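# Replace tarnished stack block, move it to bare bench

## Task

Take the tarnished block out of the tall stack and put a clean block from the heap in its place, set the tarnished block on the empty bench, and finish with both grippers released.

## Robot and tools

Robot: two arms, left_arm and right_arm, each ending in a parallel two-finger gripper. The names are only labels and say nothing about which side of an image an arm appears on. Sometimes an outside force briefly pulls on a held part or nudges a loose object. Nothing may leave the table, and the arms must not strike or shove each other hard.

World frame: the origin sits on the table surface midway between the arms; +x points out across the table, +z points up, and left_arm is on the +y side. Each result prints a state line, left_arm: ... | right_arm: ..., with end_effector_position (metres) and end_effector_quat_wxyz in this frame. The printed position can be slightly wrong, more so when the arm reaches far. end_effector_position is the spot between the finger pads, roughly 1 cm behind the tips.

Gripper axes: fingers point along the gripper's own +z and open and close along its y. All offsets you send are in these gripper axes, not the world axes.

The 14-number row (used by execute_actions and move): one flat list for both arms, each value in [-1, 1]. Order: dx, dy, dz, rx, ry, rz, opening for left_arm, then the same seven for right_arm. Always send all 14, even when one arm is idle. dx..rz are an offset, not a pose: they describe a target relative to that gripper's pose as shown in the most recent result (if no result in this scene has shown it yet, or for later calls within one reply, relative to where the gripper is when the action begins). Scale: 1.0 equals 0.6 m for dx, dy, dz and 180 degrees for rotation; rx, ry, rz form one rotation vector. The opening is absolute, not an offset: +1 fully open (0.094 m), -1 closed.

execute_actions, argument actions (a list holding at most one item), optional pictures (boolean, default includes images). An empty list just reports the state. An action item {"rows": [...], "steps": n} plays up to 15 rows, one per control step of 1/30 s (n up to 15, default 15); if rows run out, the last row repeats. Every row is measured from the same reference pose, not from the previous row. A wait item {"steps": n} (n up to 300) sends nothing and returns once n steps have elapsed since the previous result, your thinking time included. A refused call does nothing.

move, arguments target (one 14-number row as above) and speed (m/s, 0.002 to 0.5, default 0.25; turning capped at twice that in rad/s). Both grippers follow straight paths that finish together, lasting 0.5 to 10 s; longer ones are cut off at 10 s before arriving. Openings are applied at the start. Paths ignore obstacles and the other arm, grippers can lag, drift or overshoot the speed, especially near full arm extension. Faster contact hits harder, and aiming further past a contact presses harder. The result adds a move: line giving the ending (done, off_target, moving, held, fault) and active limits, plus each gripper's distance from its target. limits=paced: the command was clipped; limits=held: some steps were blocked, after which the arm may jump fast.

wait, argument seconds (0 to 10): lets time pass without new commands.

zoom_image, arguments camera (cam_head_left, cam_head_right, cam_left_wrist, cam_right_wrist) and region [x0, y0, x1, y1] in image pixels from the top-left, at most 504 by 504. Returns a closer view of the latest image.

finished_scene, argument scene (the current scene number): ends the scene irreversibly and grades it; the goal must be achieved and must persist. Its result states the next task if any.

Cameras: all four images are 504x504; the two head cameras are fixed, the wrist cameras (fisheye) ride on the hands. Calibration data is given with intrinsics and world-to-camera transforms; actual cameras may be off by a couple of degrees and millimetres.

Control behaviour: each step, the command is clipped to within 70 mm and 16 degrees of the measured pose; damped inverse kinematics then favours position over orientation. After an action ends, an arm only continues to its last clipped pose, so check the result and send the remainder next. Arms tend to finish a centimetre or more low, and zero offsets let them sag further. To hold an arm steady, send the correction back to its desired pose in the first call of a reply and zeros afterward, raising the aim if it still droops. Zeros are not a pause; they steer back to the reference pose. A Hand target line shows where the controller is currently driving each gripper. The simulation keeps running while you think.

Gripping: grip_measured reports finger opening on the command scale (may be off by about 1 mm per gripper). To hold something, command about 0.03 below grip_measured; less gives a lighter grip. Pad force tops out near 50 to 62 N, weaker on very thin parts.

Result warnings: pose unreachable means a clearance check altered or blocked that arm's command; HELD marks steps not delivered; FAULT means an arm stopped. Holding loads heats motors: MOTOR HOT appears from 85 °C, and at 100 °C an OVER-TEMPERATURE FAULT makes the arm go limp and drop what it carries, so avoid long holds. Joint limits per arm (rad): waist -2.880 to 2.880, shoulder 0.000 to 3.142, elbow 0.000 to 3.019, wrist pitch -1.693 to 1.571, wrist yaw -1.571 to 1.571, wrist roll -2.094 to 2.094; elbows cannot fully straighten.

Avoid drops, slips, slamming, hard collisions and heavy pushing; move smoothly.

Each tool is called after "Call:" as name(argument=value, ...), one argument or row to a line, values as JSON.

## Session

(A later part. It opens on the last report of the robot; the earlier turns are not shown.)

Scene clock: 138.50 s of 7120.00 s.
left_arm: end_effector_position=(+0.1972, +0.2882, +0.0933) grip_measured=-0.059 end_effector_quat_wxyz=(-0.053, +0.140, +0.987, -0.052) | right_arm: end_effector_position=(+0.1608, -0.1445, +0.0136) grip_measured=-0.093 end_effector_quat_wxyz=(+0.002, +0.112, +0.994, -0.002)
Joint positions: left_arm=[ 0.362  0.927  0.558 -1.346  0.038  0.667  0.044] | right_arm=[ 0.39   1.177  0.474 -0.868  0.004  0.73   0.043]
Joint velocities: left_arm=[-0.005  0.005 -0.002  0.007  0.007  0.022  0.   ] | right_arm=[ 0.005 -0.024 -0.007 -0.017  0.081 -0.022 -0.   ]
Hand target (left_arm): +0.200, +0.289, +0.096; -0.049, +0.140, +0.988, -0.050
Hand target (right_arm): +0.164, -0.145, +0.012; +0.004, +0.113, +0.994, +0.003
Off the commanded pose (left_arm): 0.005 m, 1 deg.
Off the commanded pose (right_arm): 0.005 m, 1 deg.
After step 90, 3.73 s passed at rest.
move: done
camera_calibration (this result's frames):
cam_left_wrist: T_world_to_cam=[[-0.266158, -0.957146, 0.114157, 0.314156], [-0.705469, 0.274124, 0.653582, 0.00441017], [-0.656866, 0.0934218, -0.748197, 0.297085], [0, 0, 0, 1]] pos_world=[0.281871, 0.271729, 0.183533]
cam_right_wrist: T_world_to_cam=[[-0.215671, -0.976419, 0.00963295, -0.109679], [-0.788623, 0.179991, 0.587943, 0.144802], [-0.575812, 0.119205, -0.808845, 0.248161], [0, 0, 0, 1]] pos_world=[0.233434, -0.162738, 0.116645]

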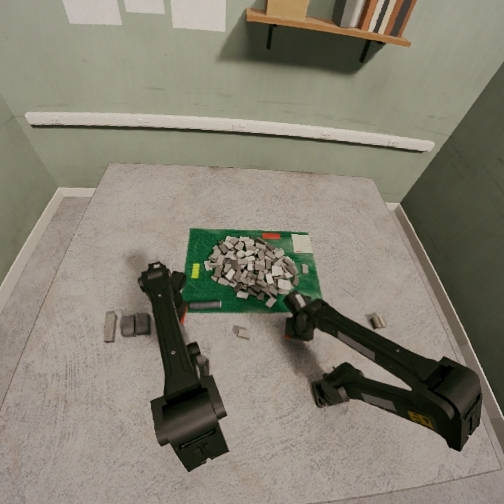

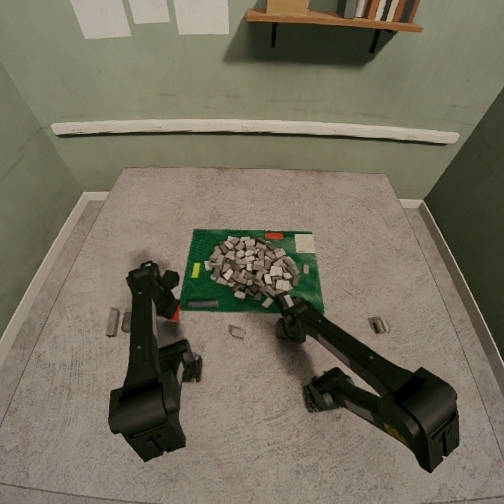

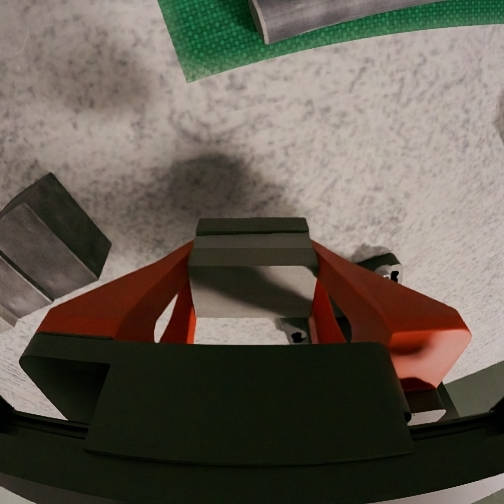

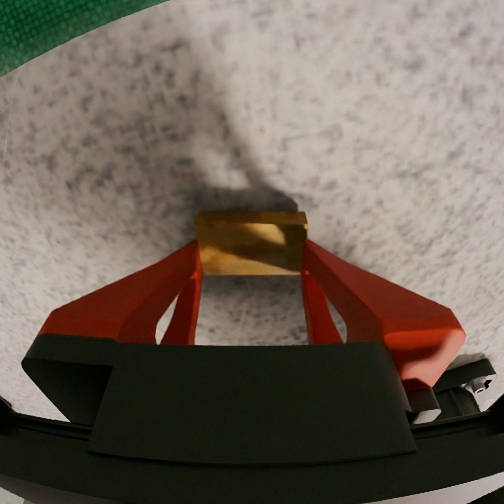

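Call:
move(
  target=[0,0,0,0,0,0,-0.12,0,0,0.008,0,0,0,-0.14],
  speed=0.02,
)

Call:
execute_actions(
  actions=[
    {"rows":[[0,0,0,0,0,0,-0.12,0,0,0,0,0,0,0.3]],"steps":12},
  ],
  pictures=false,
)

Call:
move(
  target=[-0.03,0,-0.04,-0.03,-0.035,0,-0.12,-0.02,0.01,-0.13,0,0,0,0.3],
  speed=0.15,
)

Call:
move(
  target=[0,0,0,0,0,0,-0.12,-0.23,0.18,-0.09,-0.02,-0.035,-0.35,0.3],
  speed=0.35,
)

Scene clock: 149.87 s of 7120.00 s.
left_arm: end_effector_position=(+0.1939, +0.2869, +0.0904) grip_measured=-0.059 end_effector_quat_wxyz=(-0.057, +0.140, +0.987, -0.055) | right_arm: end_effector_position=(+0.1609, -0.1445, +0.0128) grip_measured=-0.093 end_effector_quat_wxyz=(+0.001, +0.112, +0.994, -0.002)
Joint positions: left_arm=[ 0.362  0.927  0.549 -1.346  0.038  0.667  0.044] | right_arm=[ 0.39   1.181  0.474 -0.865  0.004  0.728  0.043]
Joint velocities: left_arm=[-0.005 -0.015  0.007  0.002  0.051  0.007 -0.   ] | right_arm=[ 0.005 -0.005 -0.007 -0.007  0.007  0.022 -0.001]
Hand target (left_arm): +0.197, +0.288, +0.093; -0.053, +0.140, +0.987, -0.052
Hand target (right_arm): +0.161, -0.145, +0.009; +0.001, +0.112, +0.994, -0.002
Off the commanded pose (left_arm): 0.005 m, 1 deg.
Off the commanded pose (right_arm): 0.004 m, 0 deg.
After step 90, 7.67 s passed at rest.
move: done
camera_calibration (this result's frames):
cam_left_wrist: T_world_to_cam=[[-0.265165, -0.956746, 0.119688, 0.311565], [-0.699898, 0.27637, 0.658606, 0.00220904], [-0.663197, 0.0908699, -0.742908, 0.29437], [0, 0, 0, 1]] pos_world=[0.279387, 0.270728, 0.179944]
cam_right_wrist: T_world_to_cam=[[-0.21454, -0.976657, 0.0106436, -0.109792], [-0.78804, 0.179524, 0.588866, 0.145244], [-0.577031, 0.117948, -0.80816, 0.247531], [0, 0, 0, 1]] pos_world=[0.233736, -0.162499, 0.115684]

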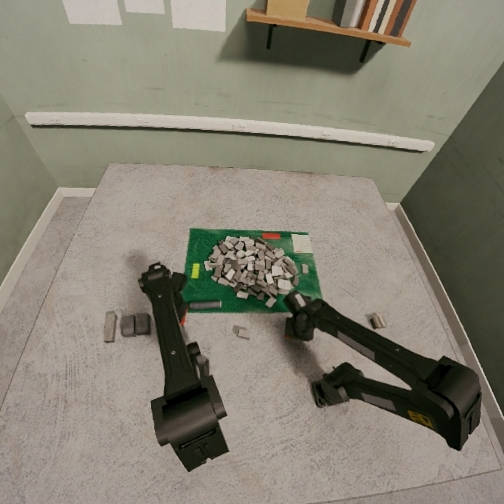

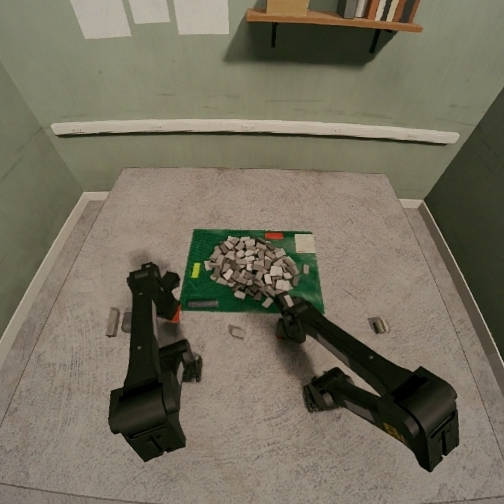

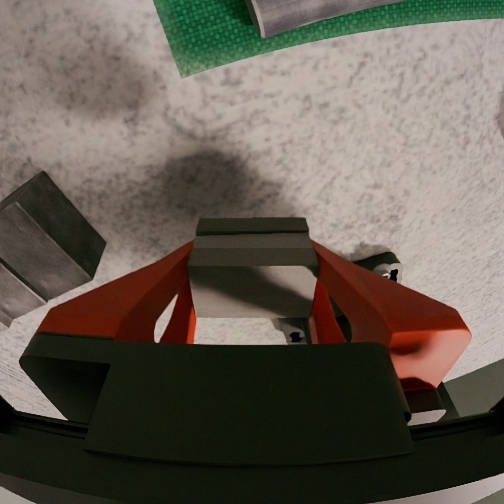

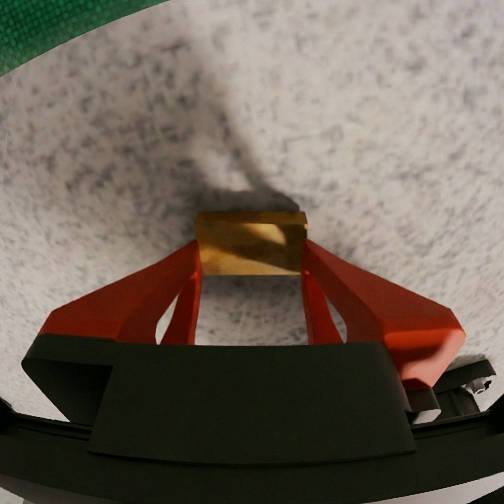

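Scene clock: 150.27 s of 7120.00 s.
left_arm: end_effector_position=(+0.1908, +0.2856, +0.0876) grip_measured=-0.059 end_effector_quat_wxyz=(-0.060, +0.139, +0.987, -0.057) | right_arm: end_effector_position=(+0.1609, -0.1445, +0.0128) grip_measured=+0.297 end_effector_quat_wxyz=(+0.001, +0.112, +0.994, -0.002)
Joint positions: left_arm=[ 0.362  0.927  0.54  -1.346  0.038  0.667  0.044] | right_arm=[ 0.39   1.181  0.474 -0.865  0.004  0.728  0.061]
Joint velocities: left_arm=[ 0.005 -0.005  0.017 -0.012  0.037  0.037  0.   ] | right_arm=[-0.015  0.005 -0.002  0.007 -0.022 -0.022 -0.   ]
Hand target (left_arm): +0.194, +0.287, +0.090; -0.057, +0.140, +0.987, -0.054
Hand target (right_arm): +0.161, -0.144, +0.013; +0.001, +0.112, +0.994, -0.002
Off the commanded pose (left_arm): 0.004 m, 1 deg.
Off the commanded pose (right_arm): 0.000 m, 0 deg.
Steps of this call (steps 1 to 12: all 12 steps of this action). Readings (end_effector_position):
1: left_arm (+0.1936, +0.2868, +0.0902) | right_arm (+0.1609, -0.1445, +0.0128)
2: left_arm (+0.1932, +0.2866, +0.0898) | right_arm (+0.1609, -0.1445, +0.0128)
4: left_arm (+0.1919, +0.2861, +0.0886) | right_arm (+0.1609, -0.1445, +0.0128)
8: left_arm (+0.1908, +0.2856, +0.0876) | right_arm (+0.1609, -0.1445, +0.0128)
12: the state above

Scene clock: 151.43 s of 7120.00 s.
left_arm: end_effector_position=(+0.1987, +0.2811, +0.0980) grip_measured=-0.059 end_effector_quat_wxyz=(-0.020, +0.136, +0.990, -0.029) | right_arm: end_effector_position=(+0.1584, -0.1471, +0.0712) grip_measured=+0.297 end_effector_quat_wxyz=(-0.017, +0.110, +0.994, -0.014)
Joint positions: left_arm=[ 0.315  0.841  0.536 -1.327  0.033  0.61   0.044] | right_arm=[ 0.386  1.074  0.586 -1.127  0.004  0.721  0.061]
Joint velocities: left_arm=[-0.015 -0.005 -0.002 -0.012 -0.037 -0.051 -0.002] | right_arm=[ 0.005 -0.005 -0.012 -0.022 -0.066 -0.037  0.   ]
Hand target (left_arm): +0.211, +0.283, +0.109; +0.000, +0.138, +0.990, -0.017
Hand target (right_arm): +0.175, -0.141, +0.090; +0.001, +0.112, +0.994, -0.002
Off the commanded pose (left_arm): 0.017 m, 3 deg.
Off the commanded pose (right_arm): 0.026 m, 2 deg.
move: off_target (left_arm, right_arm)
camera_calibration (this result's frames):
cam_left_wrist: T_world_to_cam=[[-0.263919, -0.962756, 0.0587142, 0.313807], [-0.75304, 0.243703, 0.611179, 0.0265204], [-0.602725, 0.117087, -0.789312, 0.288862], [0, 0, 0, 1]] pos_world=[0.276895, 0.261834, 0.193369]
cam_right_wrist: T_world_to_cam=[[-0.210994, -0.976716, 0.0388339, -0.116111], [-0.765724, 0.189848, 0.614511, 0.105517], [-0.607575, 0.0999223, -0.787952, 0.294395], [0, 0, 0, 1]] pos_world=[0.235165, -0.162857, 0.171636]

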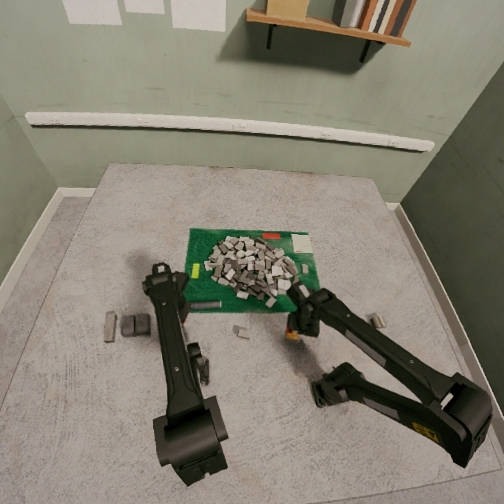

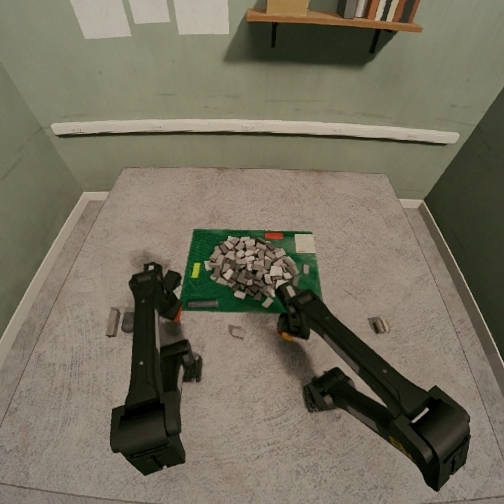

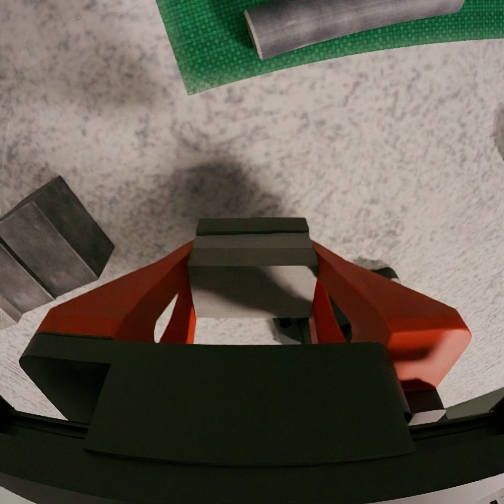

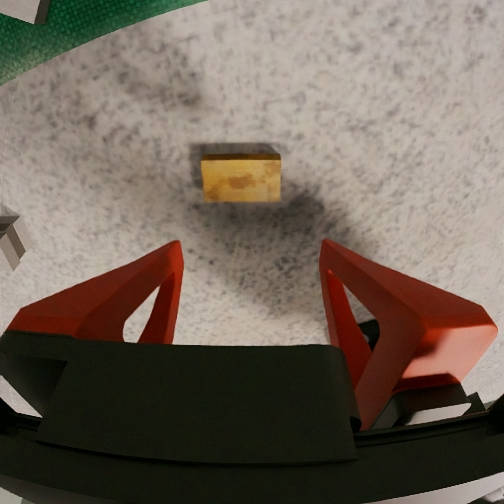

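Scene clock: 153.67 s of 7120.00 s.
left_arm: end_effector_position=(+0.1952, +0.2799, +0.0944) grip_measured=-0.059 end_effector_quat_wxyz=(-0.024, +0.136, +0.990, -0.031) | right_arm: end_effector_position=(+0.2936, -0.0782, +0.0999) grip_measured=+0.297 end_effector_quat_wxyz=(+0.006, -0.424, +0.905, +0.018)
Joint positions: left_arm=[ 0.315  0.841  0.525 -1.327  0.033  0.61   0.044] | right_arm=[ 0.356  1.424  0.964 -1.097 -0.036 -0.406  0.061]
Joint velocities: left_arm=[-0.015 -0.005 -0.012  0.002 -0.007  0.022  0.001] | right_arm=[-0.015 -0.005  0.002  0.017 -0.066 -0.066 -0.   ]
Hand target (left_arm): +0.199, +0.281, +0.098; -0.020, +0.136, +0.990, -0.029
Hand target (right_arm): +0.318, -0.070, +0.117; +0.033, -0.424, +0.905, +0.021
Off the commanded pose (left_arm): 0.005 m, 1 deg.
Off the commanded pose (right_arm): 0.031 m, 3 deg.
move: off_target (right_arm)
camera_calibration (this result's frames):
cam_left_wrist: T_world_to_cam=[[-0.263319, -0.962547, 0.0645489, 0.311178], [-0.747066, 0.245791, 0.61764, 0.0239958], [-0.610373, 0.114414, -0.783808, 0.285783], [0, 0, 0, 1]] pos_world=[0.2743, 0.260927, 0.189092]
cam_right_wrist: T_world_to_cam=[[0.773366, -0.633633, -0.0203381, -0.277693], [-0.512307, -0.643537, 0.568685, 0.0433293], [-0.373426, -0.429382, -0.822304, 0.285498], [0, 0, 0, 1]] pos_world=[0.343568, -0.0254836, 0.204478]

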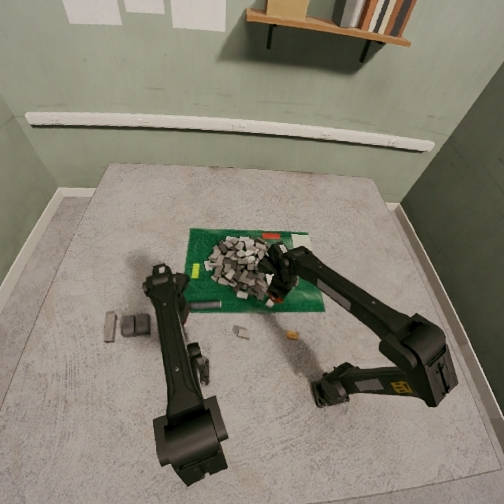

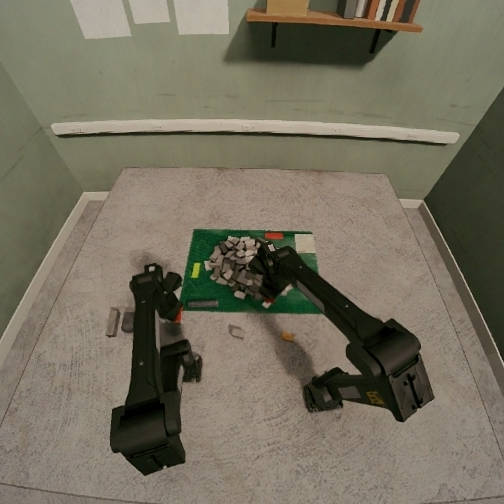

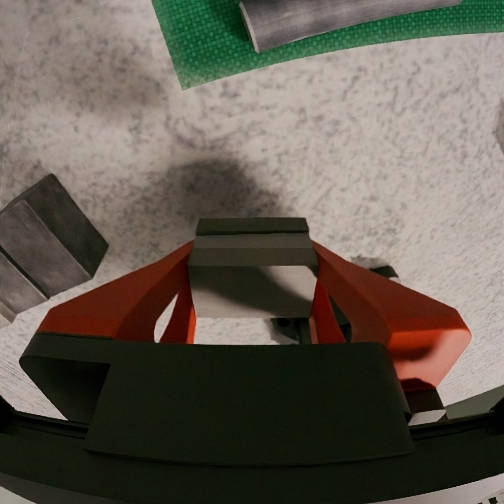

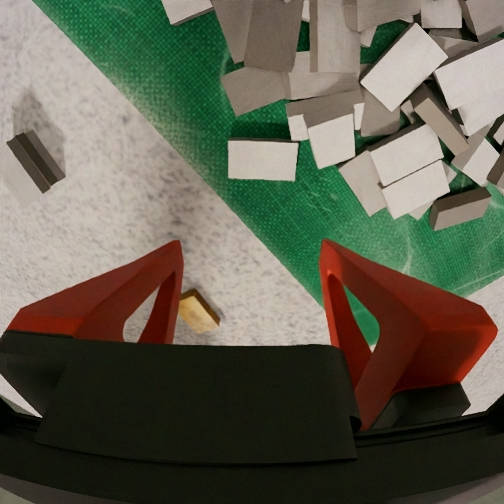

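Call:
move(
  target=[0,0,0,0,0,0,-0.12,-0.012,-0.012,0.092,0.01,0.006,0.01,0.15],
  speed=0.1,
)

Scene clock: 161.53 s of 7120.00 s.
left_arm: end_effector_position=(+0.1916, +0.2786, +0.0909) grip_measured=-0.059 end_effector_quat_wxyz=(-0.029, +0.136, +0.990, -0.033) | right_arm: end_effector_position=(+0.3023, -0.0789, +0.0479) grip_measured=+0.153 end_effector_quat_wxyz=(+0.000, -0.409, +0.912, +0.002)
Joint positions: left_arm=[ 0.315  0.841  0.515 -1.327  0.033  0.61   0.044] | right_arm=[ 0.359  1.527  0.919 -0.963 -0.003 -0.371  0.054]
Joint velocities: left_arm=[-0.005 -0.005  0.012 -0.012 -0.007 -0.007  0.001] | right_arm=[-0.005  0.005  0.002 -0.017 -0.066  0.037  0.   ]
Hand target (left_arm): +0.195, +0.280, +0.094; -0.024, +0.136, +0.990, -0.031
Hand target (right_arm): +0.302, -0.075, +0.045; +0.004, -0.410, +0.912, -0.000
Off the commanded pose (left_arm): 0.005 m, 1 deg.
Off the commanded pose (right_arm): 0.005 m, 1 deg.
After step 90, 3.93 s passed at rest.
move: done
camera_calibration (this result's frames):
cam_left_wrist: T_world_to_cam=[[-0.262663, -0.962318, 0.0703767, 0.308556], [-0.74103, 0.2479, 0.624035, 0.0215058], [-0.617967, 0.11176, -0.77822, 0.282671], [0, 0, 0, 1]] pos_world=[0.271664, 0.260006, 0.184845]
cam_right_wrist: T_world_to_cam=[[0.752282, -0.65883, 0.00391637, -0.28268], [-0.53393, -0.606161, 0.589481, 0.0854207], [-0.385994, -0.445547, -0.807773, 0.247524], [0, 0, 0, 1]] pos_world=[0.353806, -0.0241762, 0.150696]

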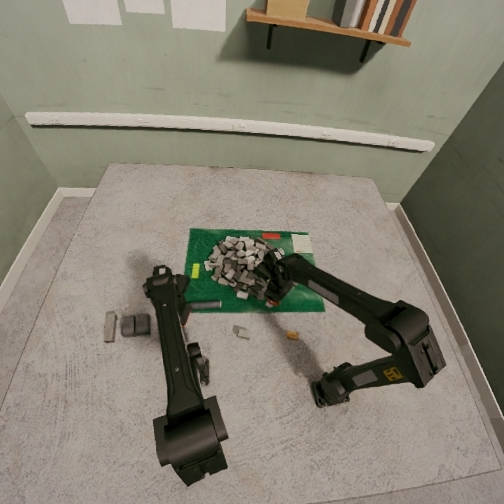

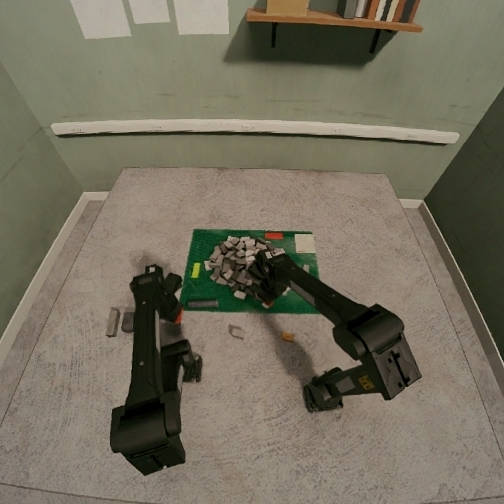

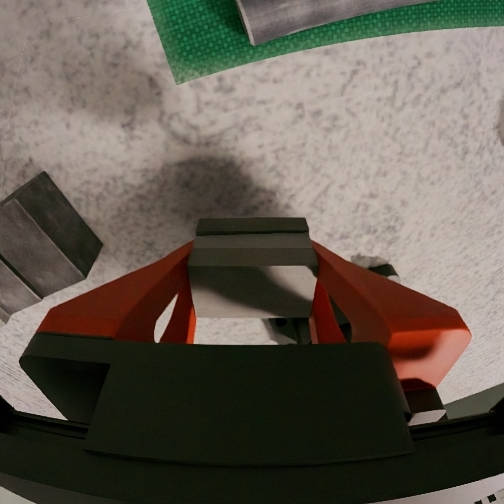

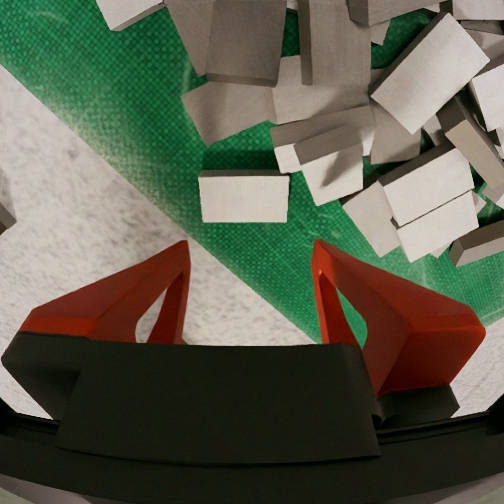

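Call:
move(
  target=[0,0,0,0,0,0,-0.12,-0.012,0.008,0.058,0,0,0,0.15],
  speed=0.05,
)

Scene clock: 164.83 s of 7120.00 s.
left_arm: end_effector_position=(+0.1881, +0.2774, +0.0875) grip_measured=-0.059 end_effector_quat_wxyz=(-0.033, +0.136, +0.990, -0.036) | right_arm: end_effector_position=(+0.3043, -0.0739, +0.0184) grip_measured=+0.153 end_effector_quat_wxyz=(-0.001, -0.409, +0.913, +0.002)
Joint positions: left_arm=[ 0.315  0.841  0.505 -1.327  0.033  0.61   0.044] | right_arm=[ 0.368  1.59   0.898 -0.881 -0.003 -0.36   0.054]
Joint velocities: left_arm=[ 0.015 -0.015 -0.007  0.007  0.007  0.007  0.001] | right_arm=[ 0.015  0.005 -0.002  0.017  0.066 -0.007  0.001]
Hand target (left_arm): +0.192, +0.279, +0.091; -0.029, +0.136, +0.990, -0.033
Hand target (right_arm): +0.303, -0.070, +0.013; +0.000, -0.409, +0.912, +0.002
Off the commanded pose (left_arm): 0.005 m, 1 deg.
Off the commanded pose (right_arm): 0.006 m, 0 deg.
move: done
camera_calibration (this result's frames):
cam_left_wrist: T_world_to_cam=[[-0.261978, -0.962078, 0.0759816, 0.306038], [-0.735158, 0.249953, 0.630132, 0.019141], [-0.625228, 0.109222, -0.772762, 0.279641], [0, 0, 0, 1]] pos_world=[0.269086, 0.259105, 0.180782]
cam_right_wrist: T_world_to_cam=[[0.751282, -0.659974, 0.00321367, -0.280492], [-0.533837, -0.604816, 0.590945, 0.106925], [-0.388064, -0.445681, -0.806706, 0.227279], [0, 0, 0, 1]] pos_world=[0.356008, -0.0191532, 0.121062]

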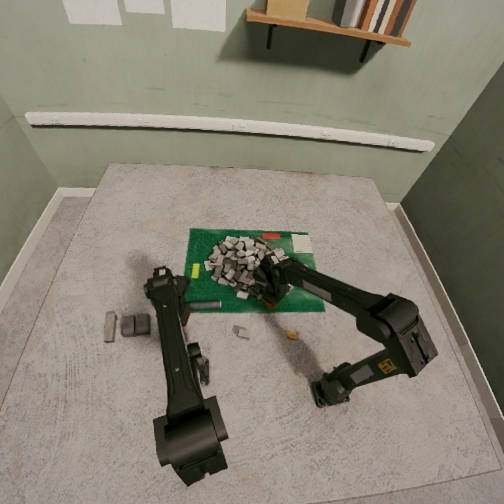

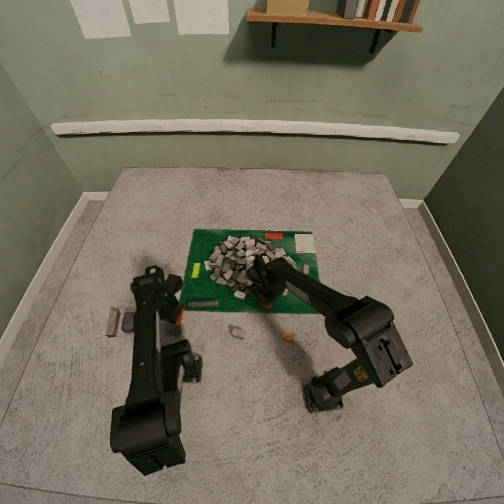

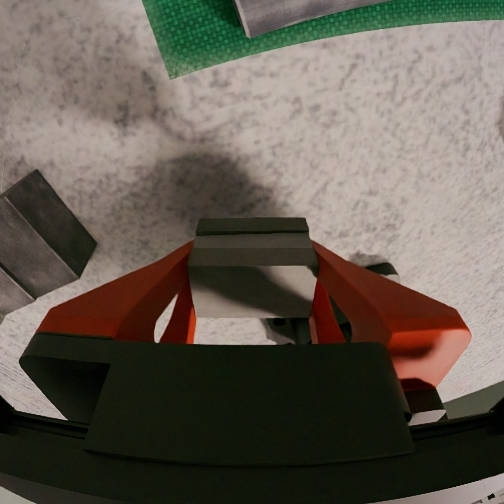

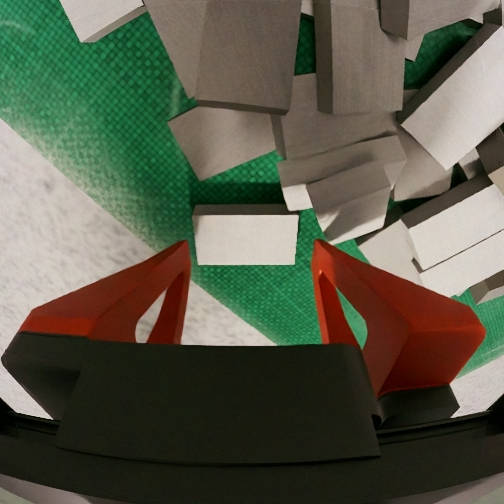

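Call:
move(
  target=[0,0,0,0,0,0,-0.12,-0.006,0.008,0.017,0,0,0,0.15],
  speed=0.03,
)

Call:
move(
  target=[0,0,0,0,0,0,-0.12,0,0,0,0,0,0,-0.14],
)

Scene clock: 169.63 s of 7120.00 s.
left_arm: end_effector_position=(+0.1848, +0.2763, +0.0843) grip_measured=-0.059 end_effector_quat_wxyz=(-0.038, +0.136, +0.989, -0.038) | right_arm: end_effector_position=(+0.3040, -0.0720, +0.0151) grip_measured=+0.153 end_effector_quat_wxyz=(-0.002, -0.408, +0.913, +0.002)
Joint positions: left_arm=[ 0.315  0.841  0.496 -1.327  0.033  0.61   0.044] | right_arm=[ 0.373  1.598  0.898 -0.874 -0.003 -0.353  0.054]
Joint velocities: left_arm=[-0.015 -0.005 -0.007  0.007 -0.051  0.022  0.001] | right_arm=[-0.005 -0.005 -0.022 -0.007  0.051 -0.037  0.001]
Hand target (left_arm): +0.188, +0.277, +0.088; -0.033, +0.136, +0.990, -0.036
Hand target (right_arm): +0.303, -0.068, +0.008; -0.001, -0.409, +0.913, +0.002
Off the commanded pose (left_arm): 0.005 m, 1 deg.
Off the commanded pose (right_arm): 0.008 m, 0 deg.
After step 90, 1.07 s passed at rest.
move: done
camera_calibration (this result's frames):
cam_left_wrist: T_world_to_cam=[[-0.26127, -0.961831, 0.081364, 0.303624], [-0.729459, 0.251945, 0.635935, 0.0168978], [-0.632161, 0.106799, -0.767442, 0.276699], [0, 0, 0, 1]] pos_world=[0.266572, 0.258226, 0.176901]
cam_right_wrist: T_world_to_cam=[[0.749774, -0.661689, 0.00254137, -0.278712], [-0.534213, -0.603053, 0.592404, 0.110095], [-0.390455, -0.445527, -0.805637, 0.226146], [0, 0, 0, 1]] pos_world=[0.356085, -0.0172733, 0.11768]

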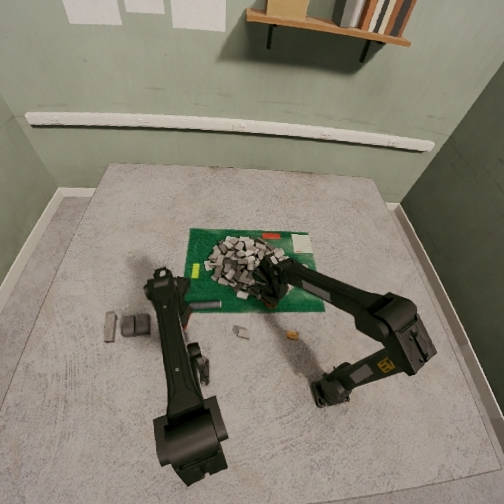

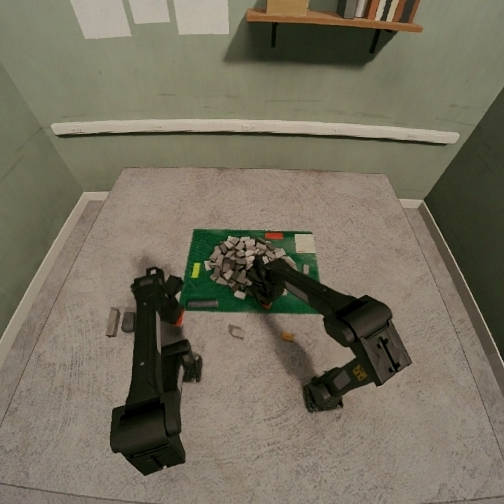

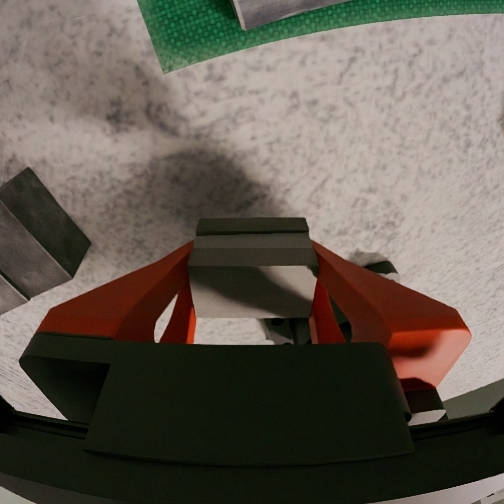

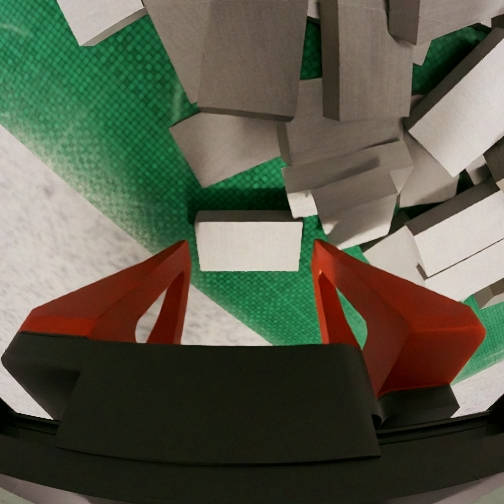

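Scene clock: 170.13 s of 7120.00 s.
left_arm: end_effector_position=(+0.1813, +0.2750, +0.0810) grip_measured=-0.059 end_effector_quat_wxyz=(-0.042, +0.136, +0.989, -0.040) | right_arm: end_effector_position=(+0.3040, -0.0720, +0.0151) grip_measured=-0.137 end_effector_quat_wxyz=(-0.002, -0.407, +0.913, +0.002)
Joint positions: left_arm=[ 0.315  0.841  0.486 -1.327  0.033  0.61   0.044] | right_arm=[ 0.373  1.598  0.898 -0.874 -0.003 -0.353  0.041]
Joint velocities: left_arm=[-0.015  0.005 -0.002 -0.002 -0.066  0.022 -0.002] | right_arm=[ 0.015  0.005 -0.012 -0.002 -0.051 -0.007 -0.001]
Hand target (left_arm): +0.185, +0.276, +0.084; -0.038, +0.136, +0.989, -0.038
Hand target (right_arm): +0.304, -0.072, +0.015; -0.002, -0.407, +0.913, +0.002
Off the commanded pose (left_arm): 0.005 m, 1 deg.
Off the commanded pose (right_arm): 0.000 m, 0 deg.
move: done
camera_calibration (this result's frames):
cam_left_wrist: T_world_to_cam=[[-0.260482, -0.961555, 0.0869537, 0.301121], [-0.723477, 0.254035, 0.641909, 0.0145969], [-0.63932, 0.104297, -0.761835, 0.273609], [0, 0, 0, 1]] pos_world=[0.263921, 0.2573, 0.172891]
cam_right_wrist: T_world_to_cam=[[0.749522, -0.661975, 0.00254217, -0.278656], [-0.534443, -0.602848, 0.592406, 0.110179], [-0.390625, -0.445379, -0.805636, 0.226209], [0, 0, 0, 1]] pos_world=[0.356106, -0.017293, 0.117679]

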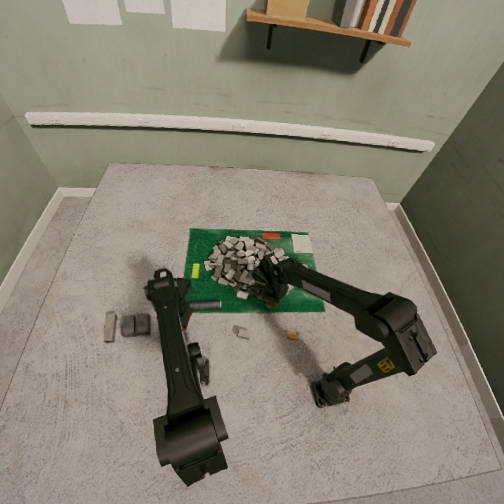

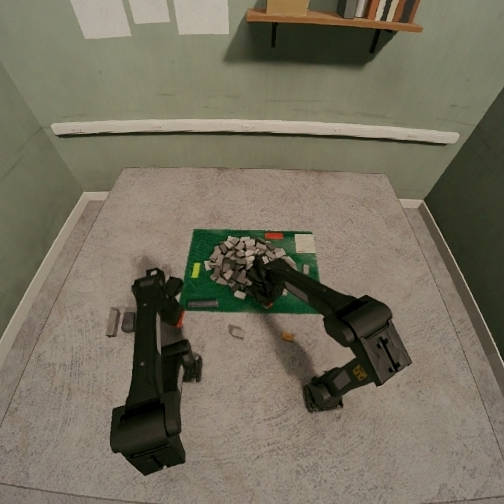

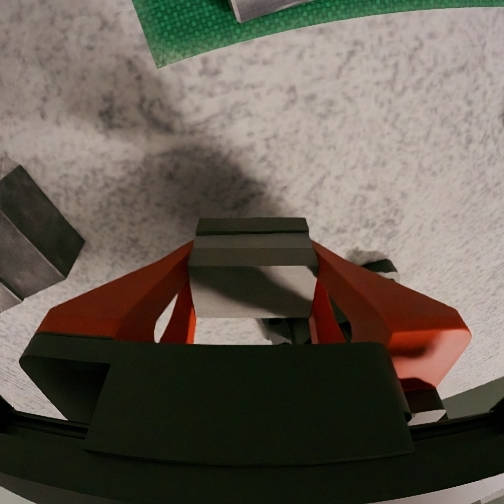

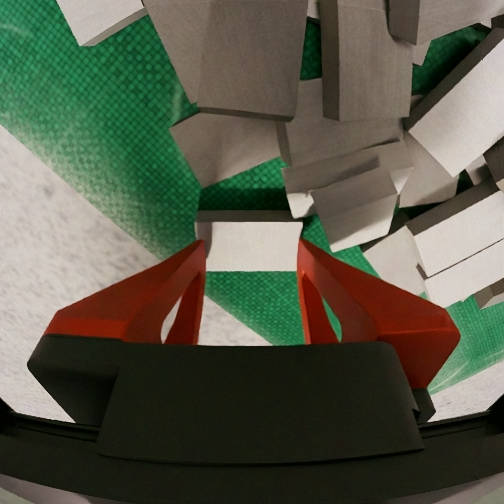

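Call:
execute_actions(
  actions=[
    {"rows":[[-0.03,0,-0.04,-0.02,-0.025,0,-0.12,0,0,0,0,0,0,0.08]],"steps":12},
  ],
  pictures=false,
)

Call:
move(
  target=[0,0,0,0,0,0,-0.12,0,0.003,0.02,0,0,0,0.08],
  speed=0.03,
)

Call:
move(
  target=[0,0,0,0,0,0,-0.12,0,0,0,0,0,0,-0.14],
)

Scene clock: 176.43 s of 7120.00 s.
left_arm: end_effector_position=(+0.1856, +0.2691, +0.0883) grip_measured=-0.059 end_effector_quat_wxyz=(-0.019, +0.135, +0.990, -0.025) | right_arm: end_effector_position=(+0.3040, -0.0720, +0.0151) grip_measured=+0.077 end_effector_quat_wxyz=(-0.002, -0.407, +0.913, +0.002)
Joint positions: left_arm=[ 0.265  0.784  0.486 -1.327  0.029  0.559  0.044] | right_arm=[ 0.373  1.598  0.898 -0.874 -0.003 -0.353  0.051]
Joint velocities: left_arm=[-0.015 -0.005 -0.017 -0.012 -0.007 -0.022 -0.   ] | right_arm=[ 0.005  0.005  0.007 -0.007 -0.037  0.022  0.   ]
Hand target (left_arm): +0.200, +0.272, +0.103; +0.001, +0.135, +0.991, -0.014
Hand target (right_arm): +0.304, -0.072, +0.015; -0.002, -0.407, +0.913, +0.002
Off the commanded pose (left_arm): 0.022 m, 3 deg.
Off the commanded pose (right_arm): 0.000 m, 0 deg.
Steps of this call (steps 1 to 90: nothing new was sent; then 2.90 s passed at rest; steps 91 to 102: all 12 steps of this action). Readings (end_effector_position):
91: left_arm (+0.1816, +0.2746, +0.0815) | right_arm (+0.3040, -0.0720, +0.0151)
92: left_arm (+0.1824, +0.2734, +0.0827) | right_arm (+0.3040, -0.0720, +0.0151)
94: left_arm (+0.1844, +0.2706, +0.0859) | right_arm (+0.3040, -0.0720, +0.0151)
98: left_arm (+0.1856, +0.2689, +0.0883) | right_arm (+0.3040, -0.0720, +0.0151)
102: the state above

Scene clock: 177.47 s of 7120.00 s.
left_arm: end_effector_position=(+0.1820, +0.2681, +0.0847) grip_measured=-0.059 end_effector_quat_wxyz=(-0.024, +0.133, +0.990, -0.026) | right_arm: end_effector_position=(+0.3029, -0.0726, +0.0093) grip_measured=+0.077 end_effector_quat_wxyz=(-0.003, -0.407, +0.913, +0.001)
Joint positions: left_arm=[ 0.265  0.784  0.475 -1.327  0.029  0.555  0.044] | right_arm=[ 0.373  1.608  0.89  -0.858 -0.003 -0.353  0.051]
Joint velocities: left_arm=[-0.005  0.005  0.012  0.007  0.051  0.037 -0.   ] | right_arm=[-0.015 -0.015 -0.007 -0.017  0.022  0.007 -0.001]
Hand target (left_arm): +0.186, +0.269, +0.088; -0.019, +0.134, +0.991, -0.024
Hand target (right_arm): +0.302, -0.071, +0.003; -0.002, -0.407, +0.913, +0.002
Off the commanded pose (left_arm): 0.005 m, 1 deg.
Off the commanded pose (right_arm): 0.006 m, 0 deg.
move: done
camera_calibration (this result's frames):
cam_left_wrist: T_world_to_cam=[[-0.258726, -0.964367, 0.0552903, 0.297487], [-0.749546, 0.236538, 0.618248, 0.0259336], [-0.609296, 0.118514, -0.784036, 0.27024], [0, 0, 0, 1]] pos_world=[0.261062, 0.248726, 0.179396]
cam_right_wrist: T_world_to_cam=[[0.749525, -0.661973, 0.00200325, -0.278179], [-0.533643, -0.602426, 0.593556, 0.112427], [-0.391711, -0.445954, -0.80479, 0.221084], [0, 0, 0, 1]] pos_world=[0.355099, -0.0178254, 0.111752]

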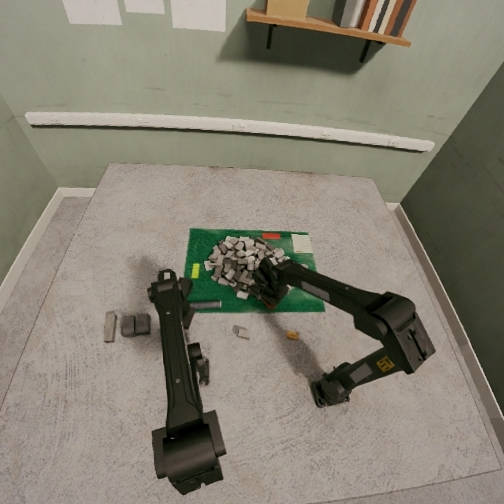

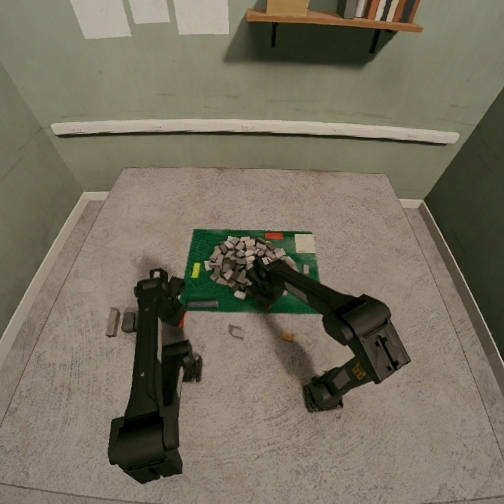

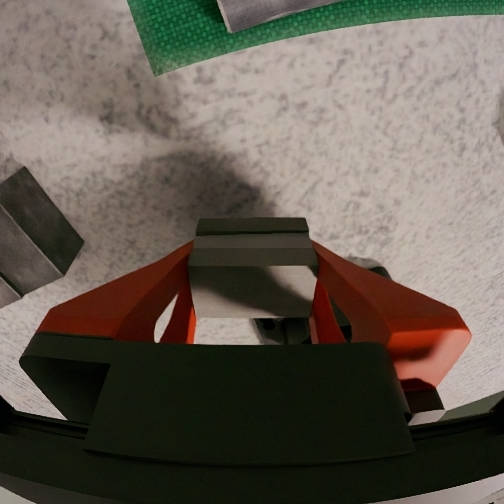

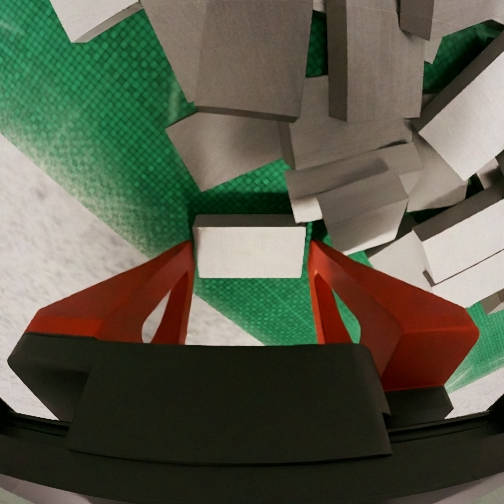

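Scene clock: 177.97 s of 7120.00 s.
left_arm: end_effector_position=(+0.1786, +0.2671, +0.0813) grip_measured=-0.059 end_effector_quat_wxyz=(-0.028, +0.133, +0.990, -0.029) | right_arm: end_effector_position=(+0.3029, -0.0726, +0.0093) grip_measured=-0.094 end_effector_quat_wxyz=(-0.003, -0.407, +0.913, +0.001)
Joint positions: left_arm=[ 0.265  0.784  0.465 -1.327  0.029  0.555  0.044] | right_arm=[ 0.373  1.608  0.89  -0.858 -0.003 -0.353  0.043]
Joint velocities: left_arm=[-0.015  0.005 -0.007  0.012 -0.051 -0.007 -0.   ] | right_arm=[-0.005 -0.015  0.017  0.012  0.066 -0.007 -0.   ]
Hand target (left_arm): +0.182, +0.268, +0.085; -0.024, +0.133, +0.990, -0.026
Hand target (right_arm): +0.303, -0.073, +0.009; -0.003, -0.407, +0.913, +0.001
Off the commanded pose (left_arm): 0.005 m, 1 deg.
Off the commanded pose (right_arm): 0.000 m, 0 deg.
move: done
camera_calibration (this result's frames):
cam_left_wrist: T_world_to_cam=[[-0.258175, -0.964205, 0.0604501, 0.295241], [-0.743633, 0.238279, 0.624687, 0.0236609], [-0.61673, 0.116326, -0.778532, 0.26703], [0, 0, 0, 1]] pos_world=[0.258504, 0.247973, 0.175263]
cam_right_wrist: T_world_to_cam=[[0.749525, -0.661973, 0.00200325, -0.278179], [-0.533643, -0.602426, 0.593556, 0.112427], [-0.391711, -0.445954, -0.80479, 0.221084], [0, 0, 0, 1]] pos_world=[0.355099, -0.0178254, 0.111752]

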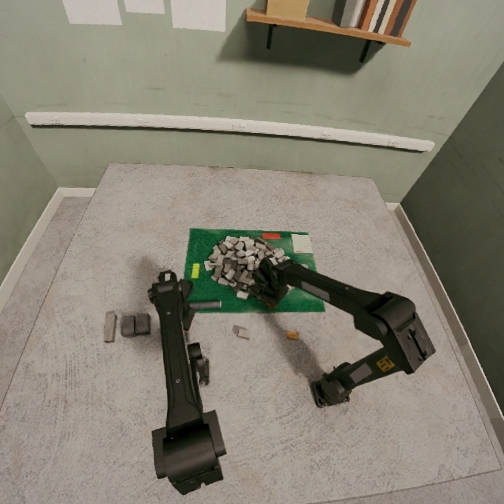

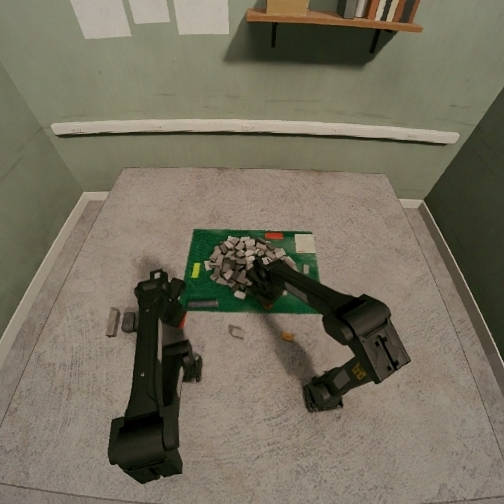

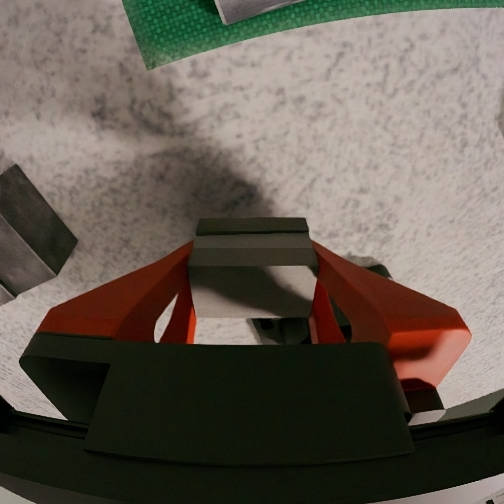

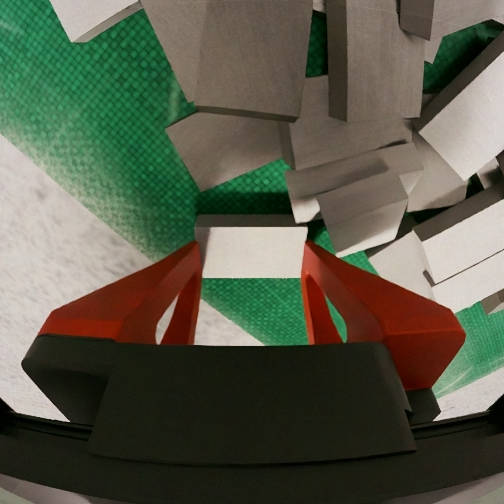

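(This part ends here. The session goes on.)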